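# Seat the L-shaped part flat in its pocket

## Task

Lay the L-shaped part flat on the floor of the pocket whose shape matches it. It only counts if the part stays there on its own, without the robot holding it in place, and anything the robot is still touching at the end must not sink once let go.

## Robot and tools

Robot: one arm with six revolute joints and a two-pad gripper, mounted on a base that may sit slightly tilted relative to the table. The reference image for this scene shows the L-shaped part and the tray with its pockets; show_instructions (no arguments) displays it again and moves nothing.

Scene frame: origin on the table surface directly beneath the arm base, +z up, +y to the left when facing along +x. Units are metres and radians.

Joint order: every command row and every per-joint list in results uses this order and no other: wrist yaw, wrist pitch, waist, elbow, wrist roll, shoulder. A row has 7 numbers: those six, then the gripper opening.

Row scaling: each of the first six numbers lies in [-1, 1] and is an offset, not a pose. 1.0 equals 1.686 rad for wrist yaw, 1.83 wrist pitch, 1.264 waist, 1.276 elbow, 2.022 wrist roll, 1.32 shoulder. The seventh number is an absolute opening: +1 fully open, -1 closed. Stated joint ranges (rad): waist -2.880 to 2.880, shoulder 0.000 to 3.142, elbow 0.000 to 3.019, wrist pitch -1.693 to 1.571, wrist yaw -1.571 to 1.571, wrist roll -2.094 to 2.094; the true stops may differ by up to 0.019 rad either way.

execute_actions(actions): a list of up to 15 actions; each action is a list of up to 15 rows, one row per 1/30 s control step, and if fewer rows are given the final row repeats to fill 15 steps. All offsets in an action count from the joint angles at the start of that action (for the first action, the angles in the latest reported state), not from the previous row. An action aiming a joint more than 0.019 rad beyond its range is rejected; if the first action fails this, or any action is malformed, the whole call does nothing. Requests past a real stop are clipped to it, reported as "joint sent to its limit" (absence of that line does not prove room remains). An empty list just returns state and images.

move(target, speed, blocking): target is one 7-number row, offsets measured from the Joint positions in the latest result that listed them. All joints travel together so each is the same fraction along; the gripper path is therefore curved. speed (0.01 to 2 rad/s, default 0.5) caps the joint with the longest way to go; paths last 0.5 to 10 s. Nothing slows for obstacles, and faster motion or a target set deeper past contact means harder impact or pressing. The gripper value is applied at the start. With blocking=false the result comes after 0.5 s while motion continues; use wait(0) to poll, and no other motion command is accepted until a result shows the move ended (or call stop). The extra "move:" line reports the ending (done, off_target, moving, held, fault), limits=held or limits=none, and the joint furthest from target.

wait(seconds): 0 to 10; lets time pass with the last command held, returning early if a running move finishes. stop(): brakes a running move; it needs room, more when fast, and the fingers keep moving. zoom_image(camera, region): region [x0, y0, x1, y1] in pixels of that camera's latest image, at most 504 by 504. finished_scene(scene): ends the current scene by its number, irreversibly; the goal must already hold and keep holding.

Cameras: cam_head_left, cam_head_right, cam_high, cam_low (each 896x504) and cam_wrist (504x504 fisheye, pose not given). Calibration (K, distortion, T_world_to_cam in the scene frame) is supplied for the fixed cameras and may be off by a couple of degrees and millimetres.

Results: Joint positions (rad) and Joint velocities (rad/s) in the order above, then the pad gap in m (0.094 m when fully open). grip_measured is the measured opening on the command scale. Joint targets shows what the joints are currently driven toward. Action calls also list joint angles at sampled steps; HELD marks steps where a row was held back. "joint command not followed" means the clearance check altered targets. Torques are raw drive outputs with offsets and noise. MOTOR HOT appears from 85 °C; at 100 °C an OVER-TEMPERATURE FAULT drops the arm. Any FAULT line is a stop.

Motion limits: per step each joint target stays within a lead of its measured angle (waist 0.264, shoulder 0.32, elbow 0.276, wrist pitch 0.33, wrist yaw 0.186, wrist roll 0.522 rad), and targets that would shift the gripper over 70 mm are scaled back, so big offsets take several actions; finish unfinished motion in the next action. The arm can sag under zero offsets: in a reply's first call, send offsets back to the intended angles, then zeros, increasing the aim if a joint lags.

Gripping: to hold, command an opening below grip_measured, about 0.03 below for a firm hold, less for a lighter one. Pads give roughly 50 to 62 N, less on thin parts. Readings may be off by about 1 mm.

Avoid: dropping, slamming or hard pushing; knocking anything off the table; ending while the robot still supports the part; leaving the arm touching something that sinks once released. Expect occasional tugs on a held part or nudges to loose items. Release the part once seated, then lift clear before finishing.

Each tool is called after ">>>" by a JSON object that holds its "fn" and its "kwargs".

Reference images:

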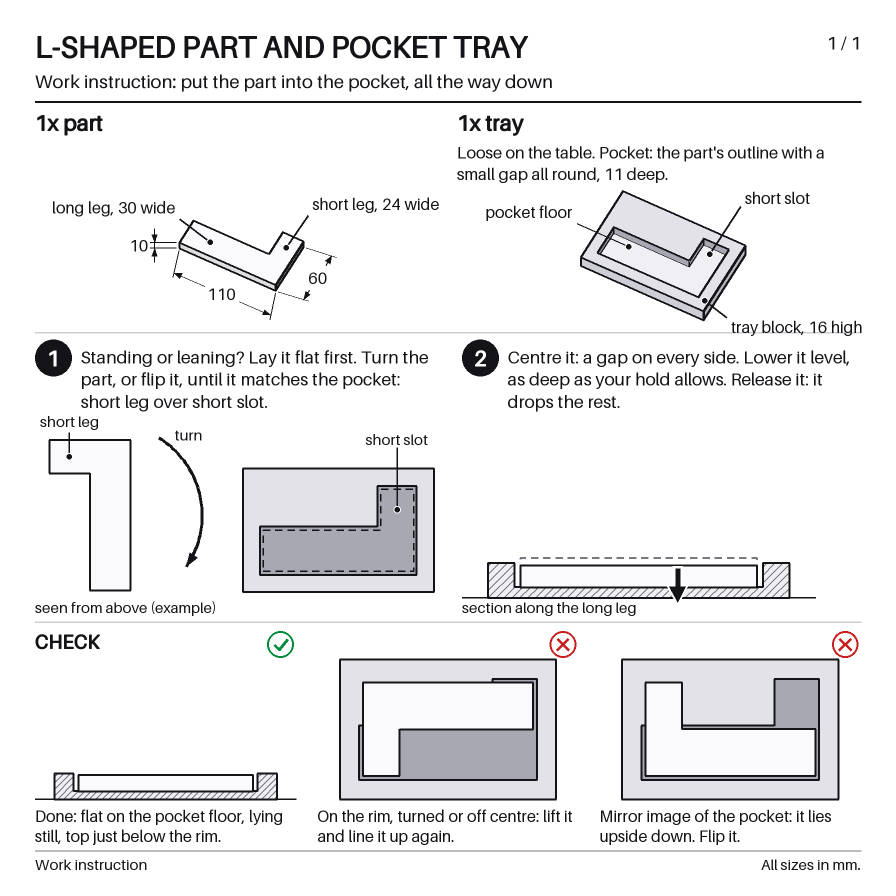

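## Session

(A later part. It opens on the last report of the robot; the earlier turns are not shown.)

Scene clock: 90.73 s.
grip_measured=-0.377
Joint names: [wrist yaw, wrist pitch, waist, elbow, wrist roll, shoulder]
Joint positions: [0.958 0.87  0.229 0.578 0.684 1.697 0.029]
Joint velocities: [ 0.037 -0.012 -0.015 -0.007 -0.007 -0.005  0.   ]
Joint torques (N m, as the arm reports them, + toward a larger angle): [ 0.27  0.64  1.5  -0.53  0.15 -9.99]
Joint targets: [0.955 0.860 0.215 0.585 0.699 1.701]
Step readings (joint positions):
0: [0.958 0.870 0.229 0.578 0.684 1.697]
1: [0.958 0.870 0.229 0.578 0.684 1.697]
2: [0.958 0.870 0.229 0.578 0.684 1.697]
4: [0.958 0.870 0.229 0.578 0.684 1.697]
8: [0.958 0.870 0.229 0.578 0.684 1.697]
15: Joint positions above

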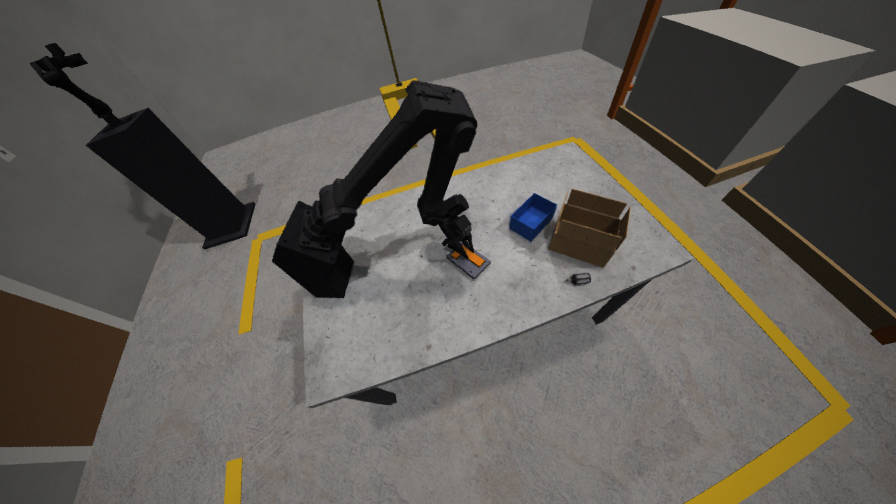

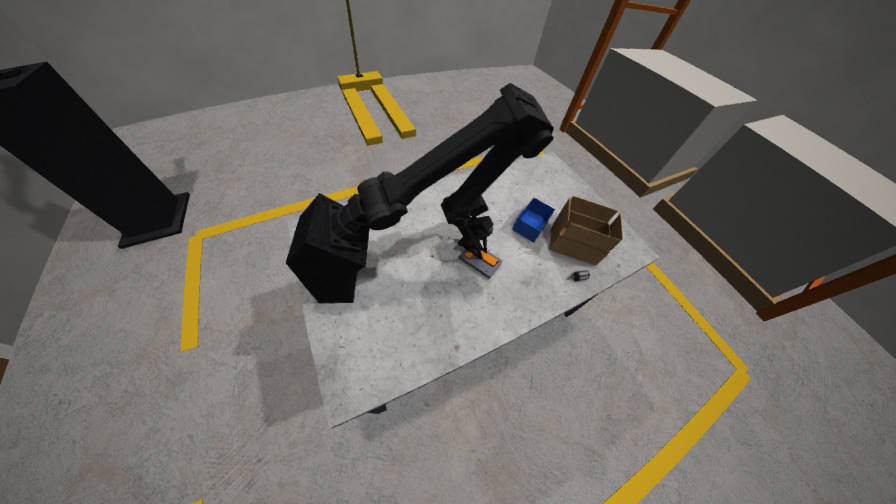

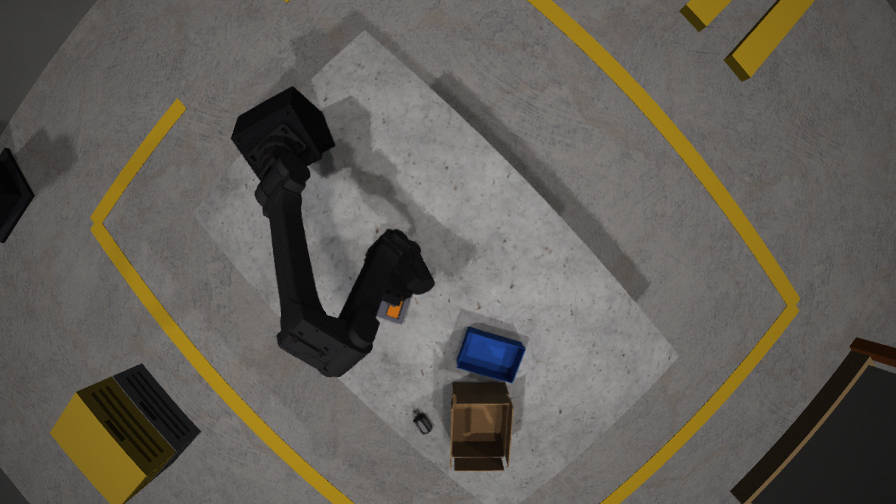

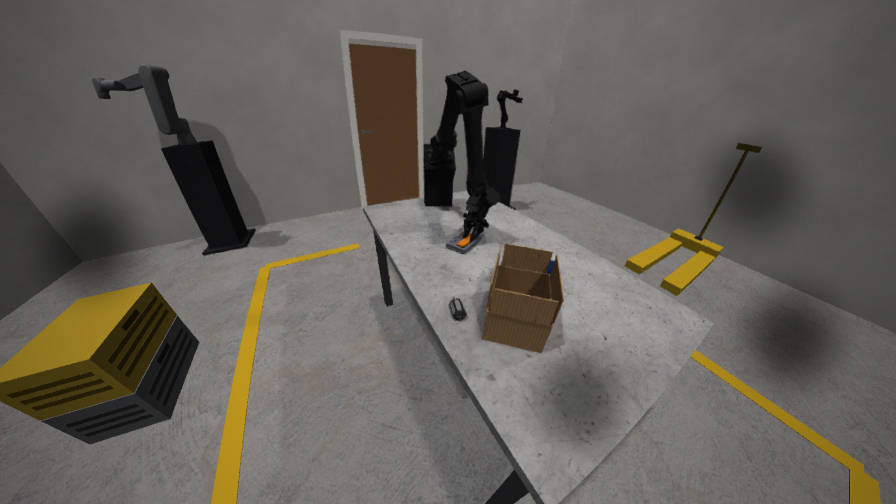

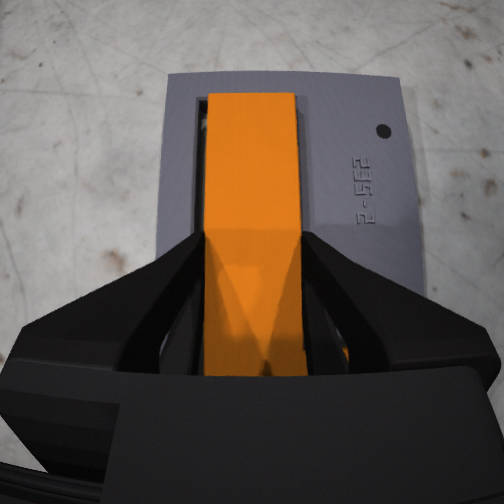

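>>> {"fn": "execute_actions", "kwargs": {"actions": [[[-0.0018,-0.0055,-0.011,0.007,0.0074,0.003,-0.41],[-0.0018,-0.0055,-0.011,0.0085,0.0074,0.003,-0.41],[-0.0018,-0.0055,-0.011,0.010,0.0074,0.003,-0.41]]]}}

Scene clock: 91.47 s.
grip_measured=-0.377
Joint names: [wrist yaw, wrist pitch, waist, elbow, wrist roll, shoulder]
Joint positions: [0.957 0.87  0.229 0.587 0.684 1.697 0.029]
Joint velocities: [-0.022 -0.002 -0.015  0.012  0.022  0.005  0.001]
Joint torques (N m, as the arm reports them, + toward a larger angle): [  0.29   0.65   1.6   -0.79   0.14 -10.16]
Joint targets: [0.955 0.860 0.215 0.590 0.699 1.701]
Step readings (joint positions):
0: [0.958 0.870 0.229 0.578 0.684 1.697]
1: [0.958 0.870 0.229 0.578 0.684 1.697]
2: [0.958 0.870 0.229 0.579 0.684 1.697]
4: [0.958 0.870 0.229 0.582 0.684 1.697]
8: [0.957 0.870 0.229 0.587 0.684 1.697]
15: Joint positions above

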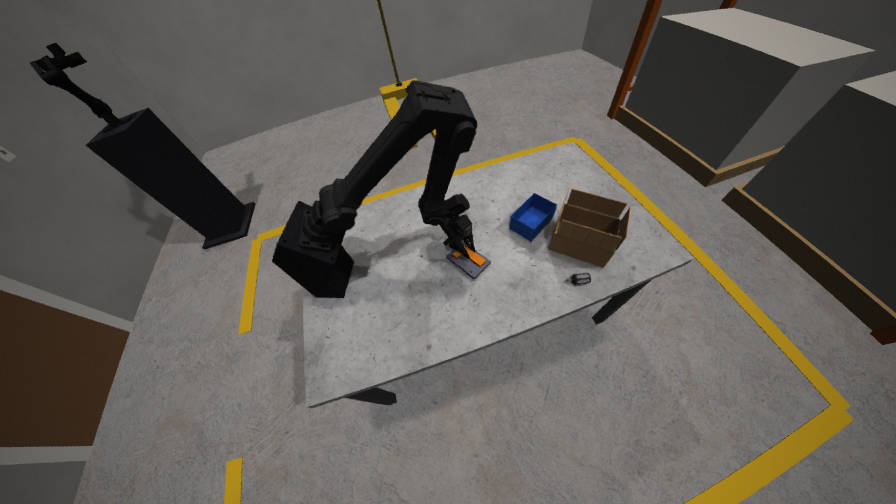

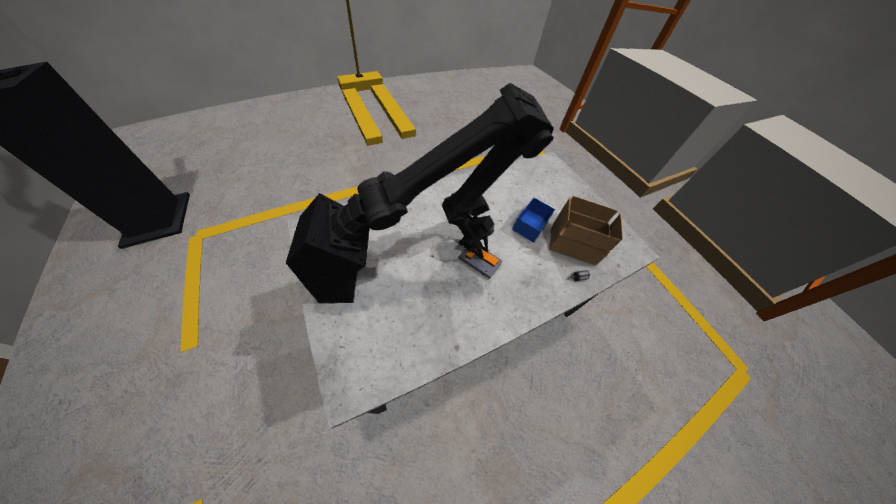

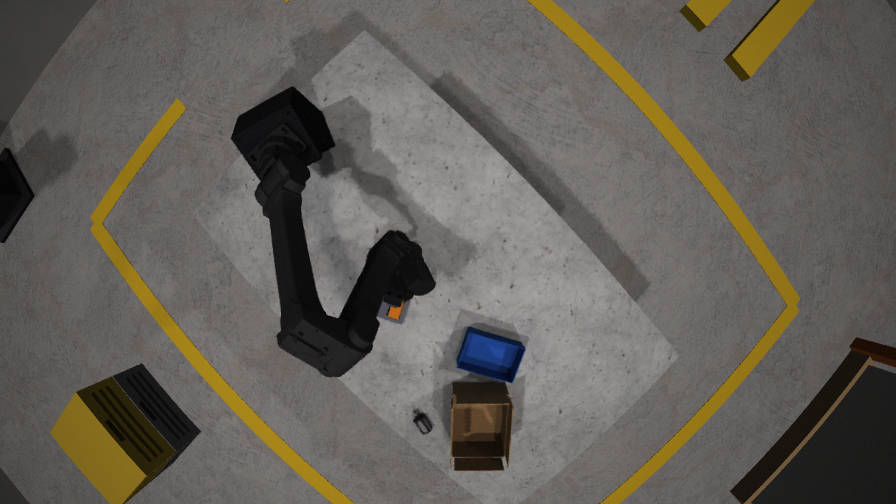

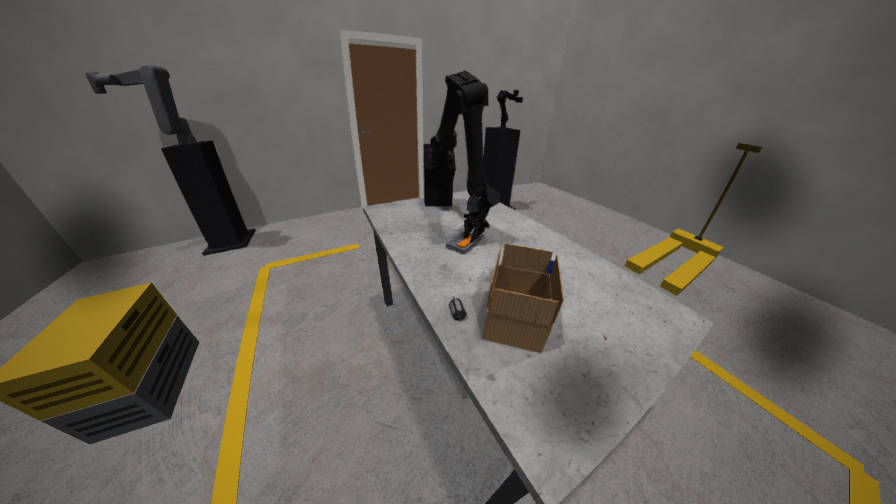

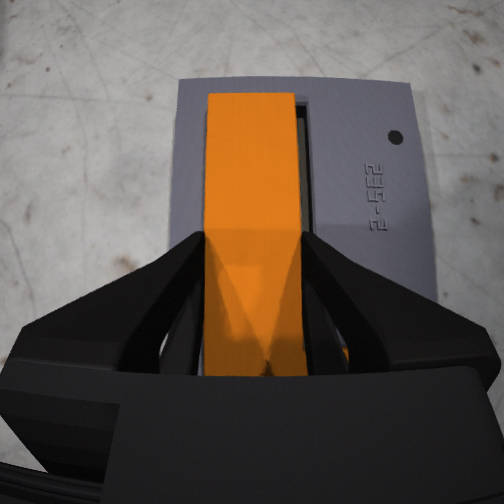

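>>> {"fn": "execute_actions", "kwargs": {"actions": [[[-0.0012,-0.0055,-0.011,-0.006,0.0074,0.003,-0.41],[-0.0012,-0.0055,-0.011,-0.0125,0.0074,0.003,-0.41],[-0.0012,-0.0055,-0.011,-0.0125,0.0074,0.003,-0.41],[-0.0012,-0.0055,-0.011,-0.011,0.0074,0.003,-0.41]]]}}

Scene clock: 93.00 s.
grip_measured=-0.377
Joint names: [wrist yaw, wrist pitch, waist, elbow, wrist roll, shoulder]
Joint positions: [0.957 0.87  0.229 0.584 0.684 1.697 0.029]
Joint velocities: [ 0.095 -0.007  0.005 -0.007 -0.051 -0.005 -0.   ]
Joint torques (N m, as the arm reports them, + toward a larger angle): [  0.32   0.65   1.58  -1.99   0.15 -10.09]
Joint targets: [0.955 0.860 0.215 0.573 0.699 1.701]
Step readings (joint positions):
0: [0.957 0.870 0.229 0.587 0.684 1.697]
1: [0.957 0.870 0.229 0.587 0.684 1.697]
2: [0.957 0.870 0.229 0.587 0.684 1.697]
4: [0.957 0.870 0.229 0.586 0.684 1.697]
8: [0.957 0.870 0.229 0.584 0.684 1.697]
15: Joint positions above

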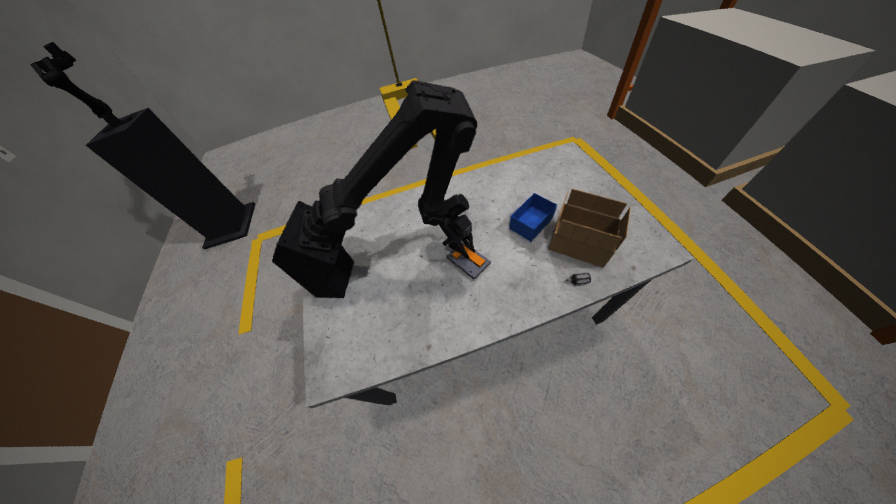

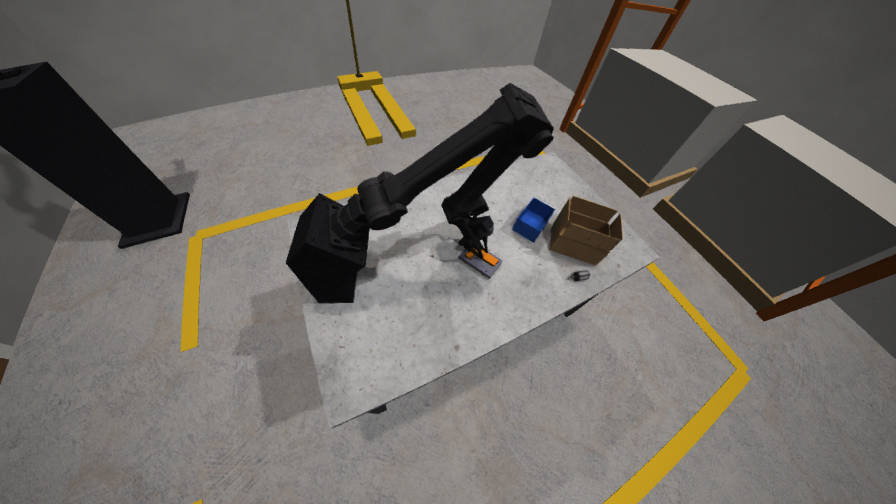

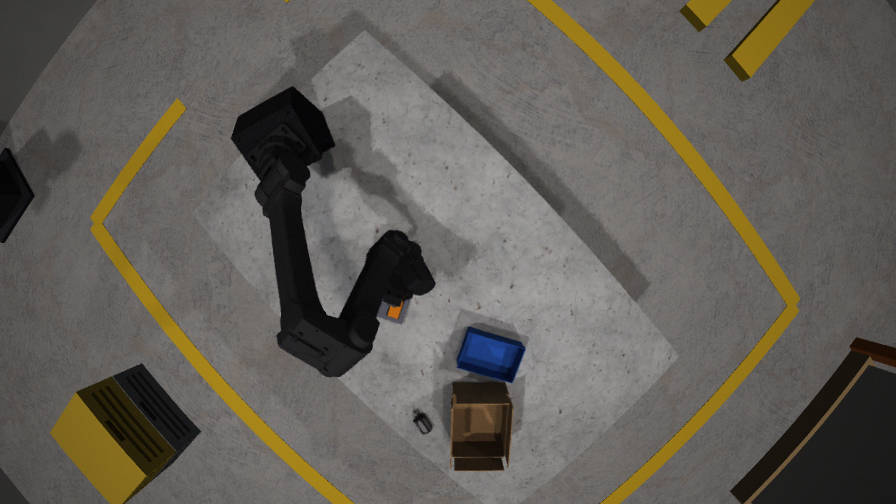

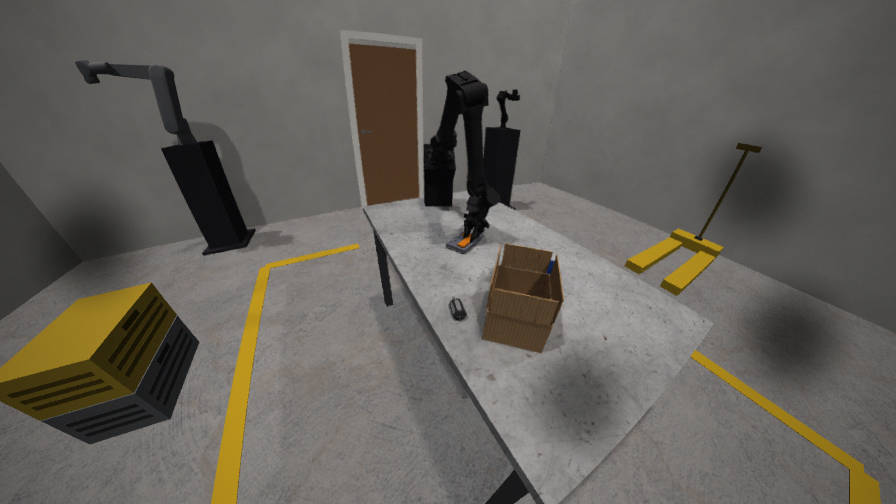

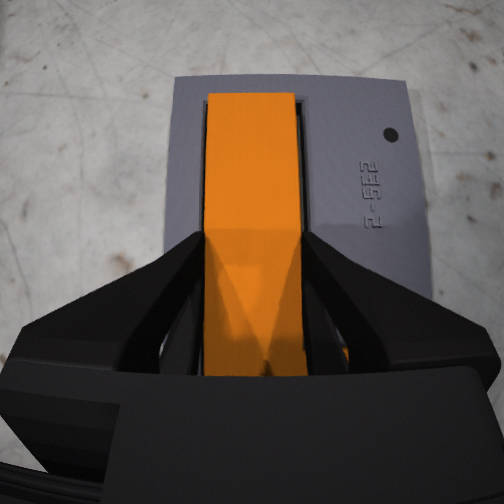

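>>> {"fn": "execute_actions", "kwargs": {"actions": [[[-0.0012,-0.0055,-0.011,-0.003,0.0074,0.003,-0.41],[-0.0012,-0.0055,-0.011,0.002,0.0074,0.004,-0.41],[-0.0012,-0.0055,-0.012,0.005,0.0074,0.006,-0.41],[-0.0012,-0.0055,-0.013,0.007,0.0074,0.008,-0.41],[-0.0012,-0.0055,-0.0135,0.009,0.0074,0.010,-0.41],[-0.0012,-0.0055,-0.014,0.009,0.0074,0.012,-0.41],[-0.0012,-0.0055,-0.0145,0.009,0.0074,0.0135,-0.41],[-0.0012,-0.0055,-0.015,0.009,0.0074,0.015,-0.41]]]}}

Scene clock: 94.60 s.
grip_measured=-0.377
Joint names: [wrist yaw, wrist pitch, waist, elbow, wrist roll, shoulder]
Joint positions: [0.957 0.87  0.227 0.589 0.686 1.701 0.029]
Joint velocities: [-0.081 -0.007 -0.005  0.002  0.007  0.005  0.   ]
Joint torques (N m, as the arm reports them, + toward a larger angle): [ 0.31  0.64  1.27 -0.55  0.11 -9.16]
Joint targets: [0.955 0.860 0.210 0.595 0.699 1.717]
Step readings (joint positions):
0: [0.957 0.870 0.229 0.584 0.684 1.697]
1: [0.957 0.870 0.229 0.584 0.684 1.697]
2: [0.957 0.870 0.229 0.584 0.684 1.697]
4: [0.957 0.870 0.229 0.584 0.684 1.697]
8: [0.957 0.870 0.227 0.589 0.684 1.701]
15: Joint positions above

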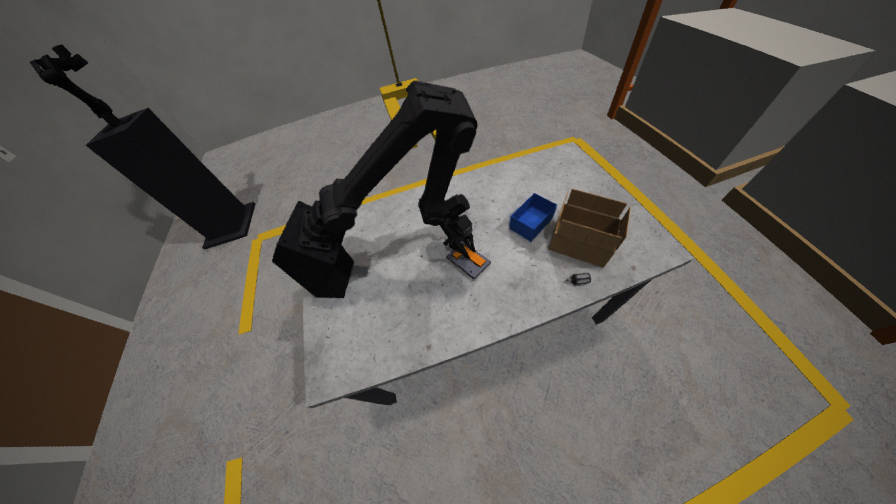

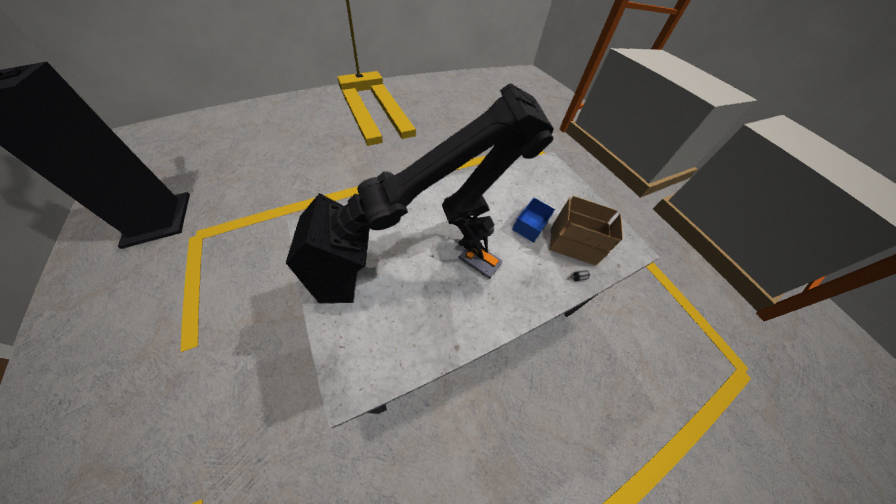

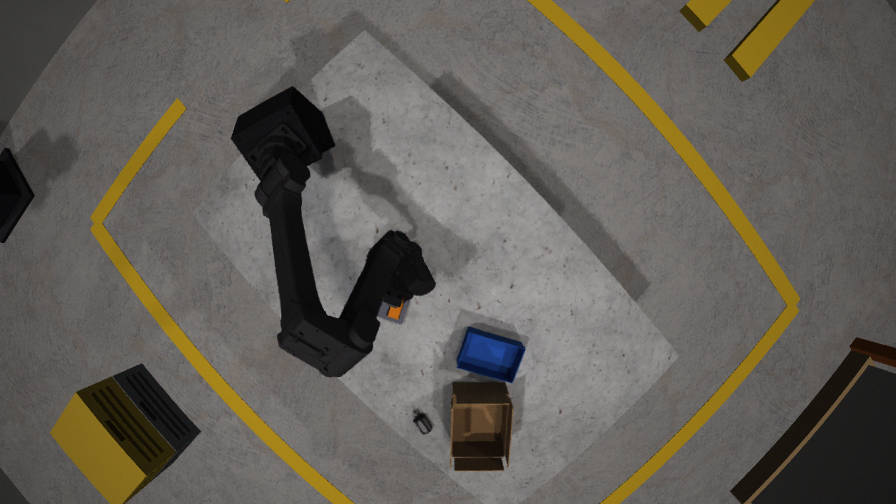

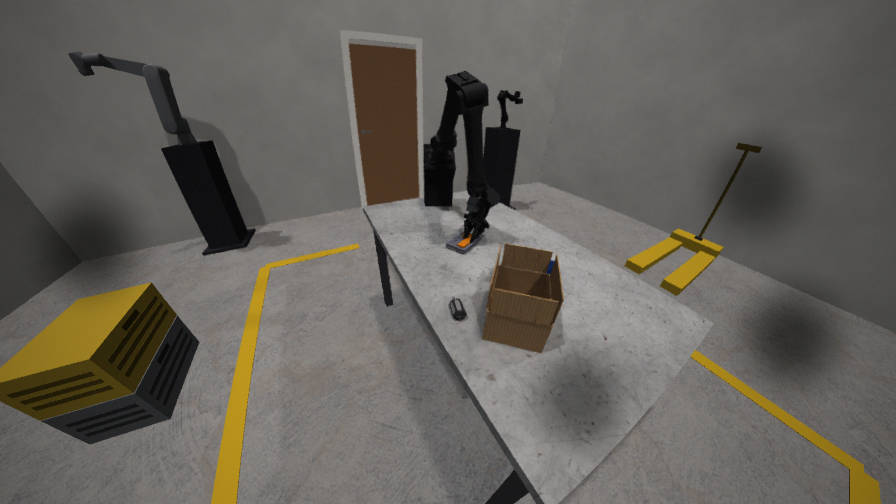

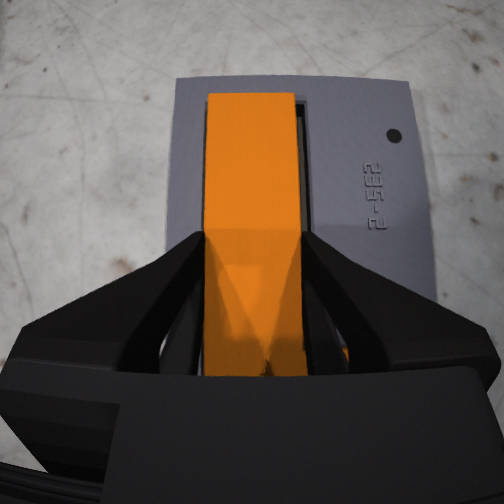

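>>> {"fn": "execute_actions", "kwargs": {"actions": [[[-0.0012,-0.0055,-0.0134,0.0,0.0064,0.010,-0.41],[-0.0012,-0.0055,-0.0134,-0.006,0.0064,0.010,-0.41],[-0.0012,-0.0055,-0.0134,-0.011,0.0064,0.010,-0.41],[-0.0012,-0.0055,-0.0134,-0.011,0.0064,0.010,-0.41],[-0.0012,-0.0055,-0.0134,-0.009,0.0064,0.010,-0.41]]]}}

Scene clock: 95.83 s.
grip_measured=-0.377
Joint names: [wrist yaw, wrist pitch, waist, elbow, wrist roll, shoulder]
Joint positions: [0.957 0.87  0.227 0.589 0.688 1.701 0.029]
Joint velocities: [-0.051 -0.012 -0.015  0.022  0.007 -0.005  0.   ]
Joint torques (N m, as the arm reports them, + toward a larger angle): [ 0.32  0.66  1.37 -2.05  0.11 -9.44]
Joint targets: [0.955 0.860 0.210 0.578 0.699 1.714]
Step readings (joint positions):
0: [0.957 0.870 0.227 0.589 0.687 1.701]
1: [0.957 0.870 0.227 0.589 0.687 1.701]
2: [0.957 0.870 0.227 0.589 0.687 1.701]
4: [0.957 0.870 0.227 0.589 0.687 1.701]
8: [0.957 0.870 0.227 0.589 0.687 1.701]
15: Joint positions above

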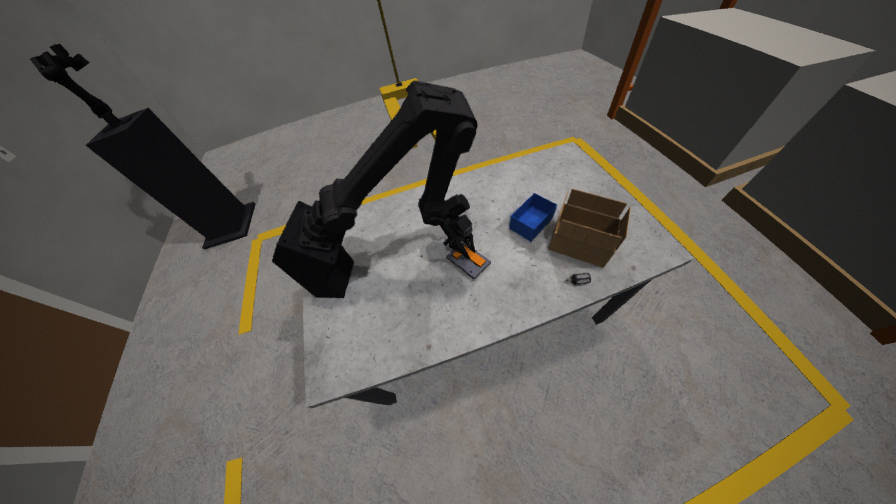

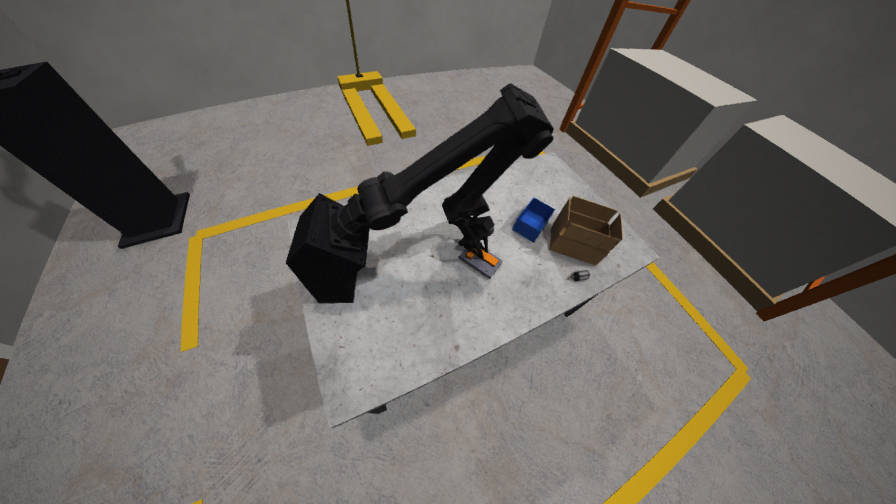

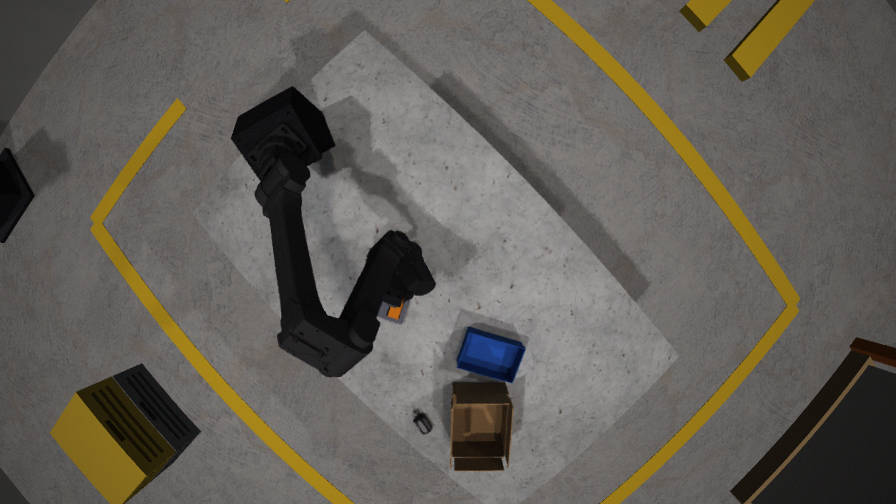

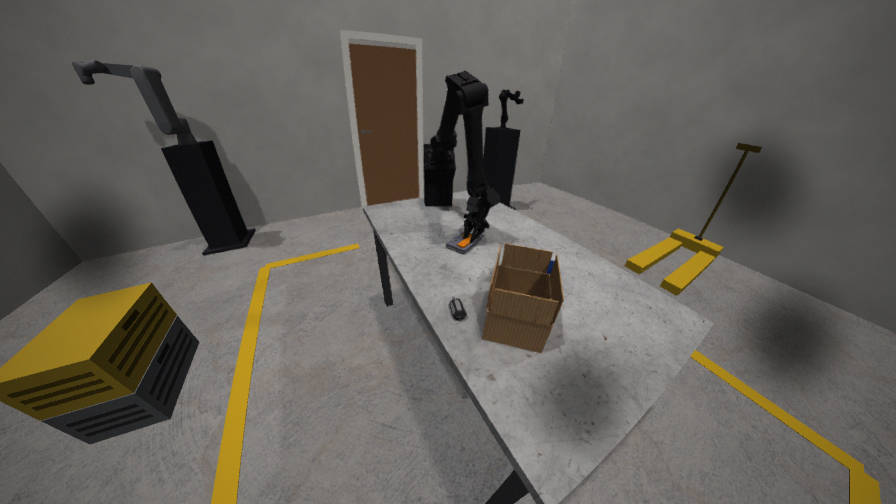

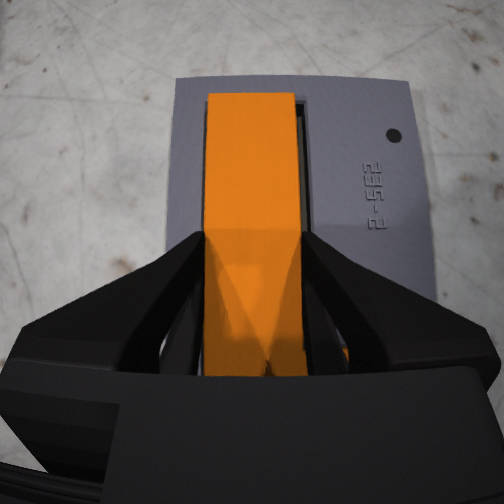

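>>> {"fn": "execute_actions", "kwargs": {"actions": [[[-0.0012,-0.0055,-0.0134,-0.010,0.0,0.004,-0.41],[-0.0012,-0.0055,-0.0134,-0.012,0.0,0.004,-0.41],[-0.0012,-0.0055,-0.0134,-0.0135,0.0,0.004,-0.41],[-0.0012,-0.0055,-0.0134,-0.0135,0.0,0.004,-0.41],[-0.0012,-0.0055,-0.0134,-0.012,0.0,0.004,-0.41]]]}}

>>> {"fn": "zoom_image", "kwargs": {"camera": "cam_head_left", "region": [430, 220, 510, 290]}}

Scene clock: 96.87 s.
grip_measured=-0.377
Joint names: [wrist yaw, wrist pitch, waist, elbow, wrist roll, shoulder]
Joint positions: [0.957 0.87  0.227 0.589 0.688 1.701 0.029]
Joint velocities: [-0.051  0.007 -0.015 -0.007 -0.051 -0.005 -0.001]
Joint torques (N m, as the arm reports them, + toward a larger angle): [  0.32   0.67   1.3   -2.44  -0.01 -10.  ]
Joint targets: [0.955 0.860 0.210 0.573 0.688 1.706]
Step readings (joint positions):
0: [0.957 0.870 0.227 0.589 0.688 1.701]
1: [0.957 0.870 0.227 0.589 0.688 1.701]
2: [0.957 0.870 0.227 0.589 0.688 1.701]
4: [0.957 0.870 0.227 0.589 0.688 1.701]
8: [0.957 0.870 0.227 0.589 0.688 1.701]
15: Joint positions above

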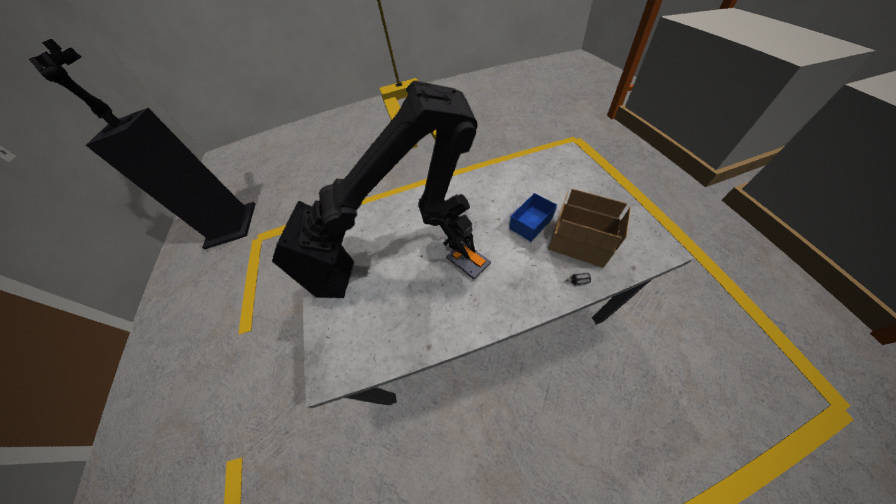

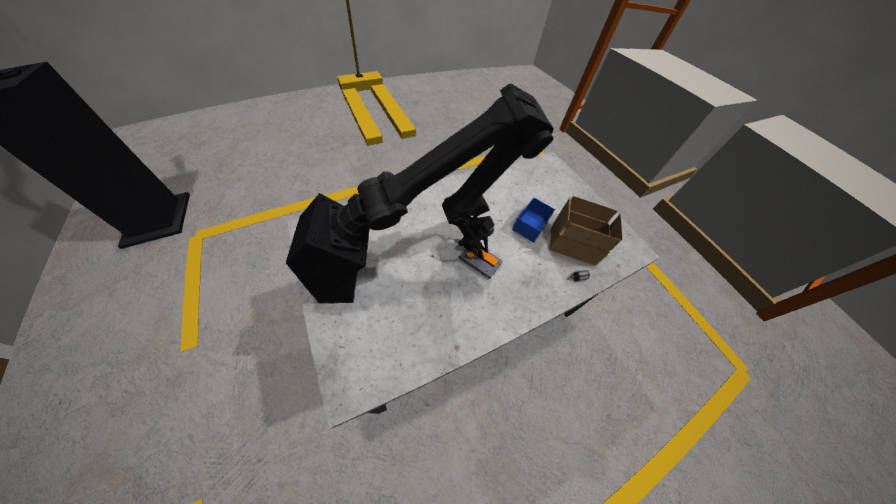

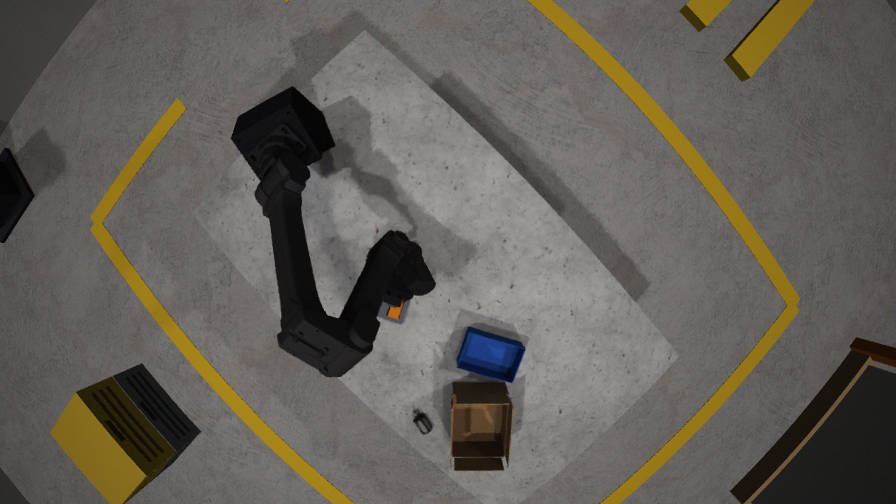

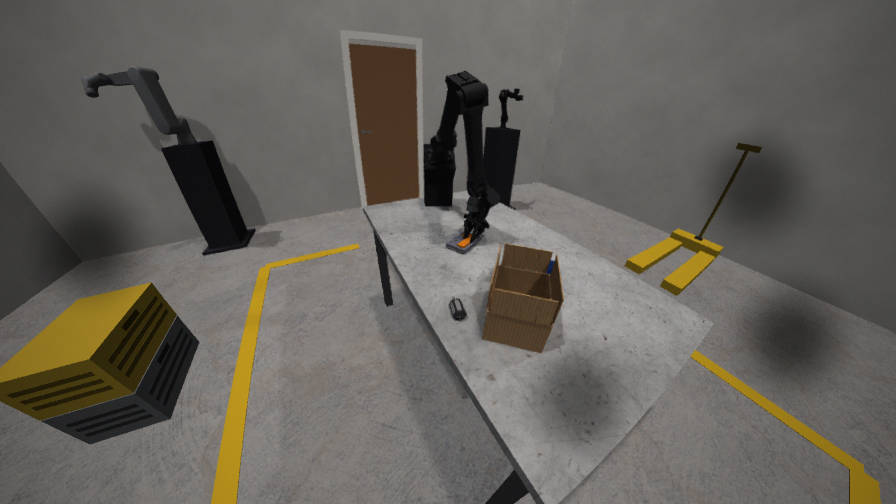

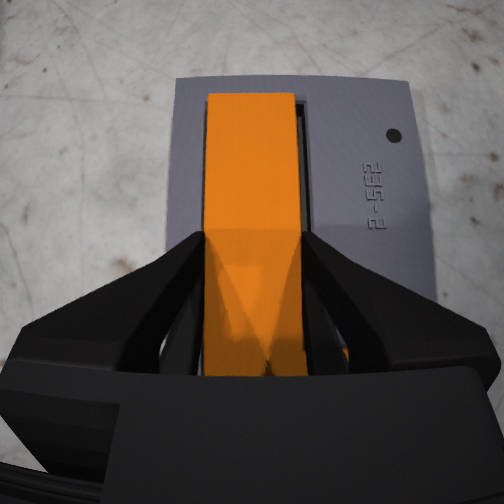

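Region (430, 220, 510, 290) of cam_head_left's 896x504 image, scaled by 6.300, with more detail than that image has; it fills the top 441 rows of this view, and the rest is white.

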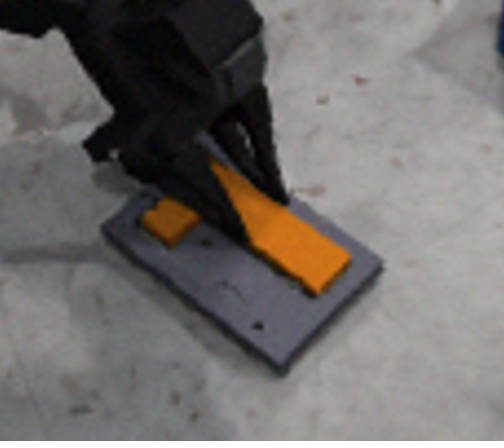

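>>> {"fn": "zoom_image", "kwargs": {"camera": "cam_wrist", "region": [150, 60, 400, 390]}}

>>> {"fn": "zoom_image", "kwargs": {"camera": "cam_low", "region": [435, 205, 500, 260]}}

Region (150, 60, 400, 390) of cam_wrist's 504x504 image, scaled by 1.527, with more detail than that image has; it fills the left 382 columns of this view, and the rest is white.

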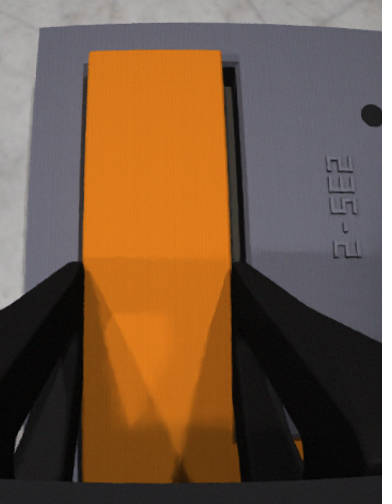

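Region (435, 205, 500, 260) of cam_low's 896x504 image, scaled by 7.754, with more detail than that image has; it fills the top 426 rows of this view, and the rest is white.

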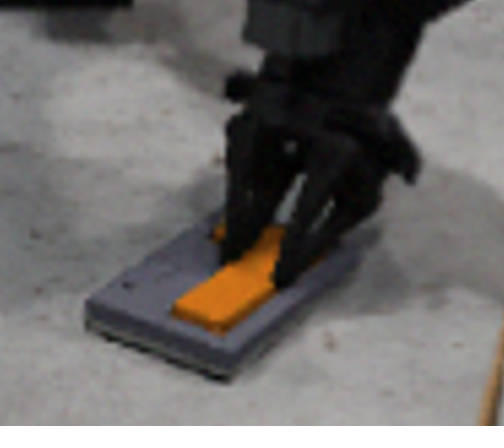

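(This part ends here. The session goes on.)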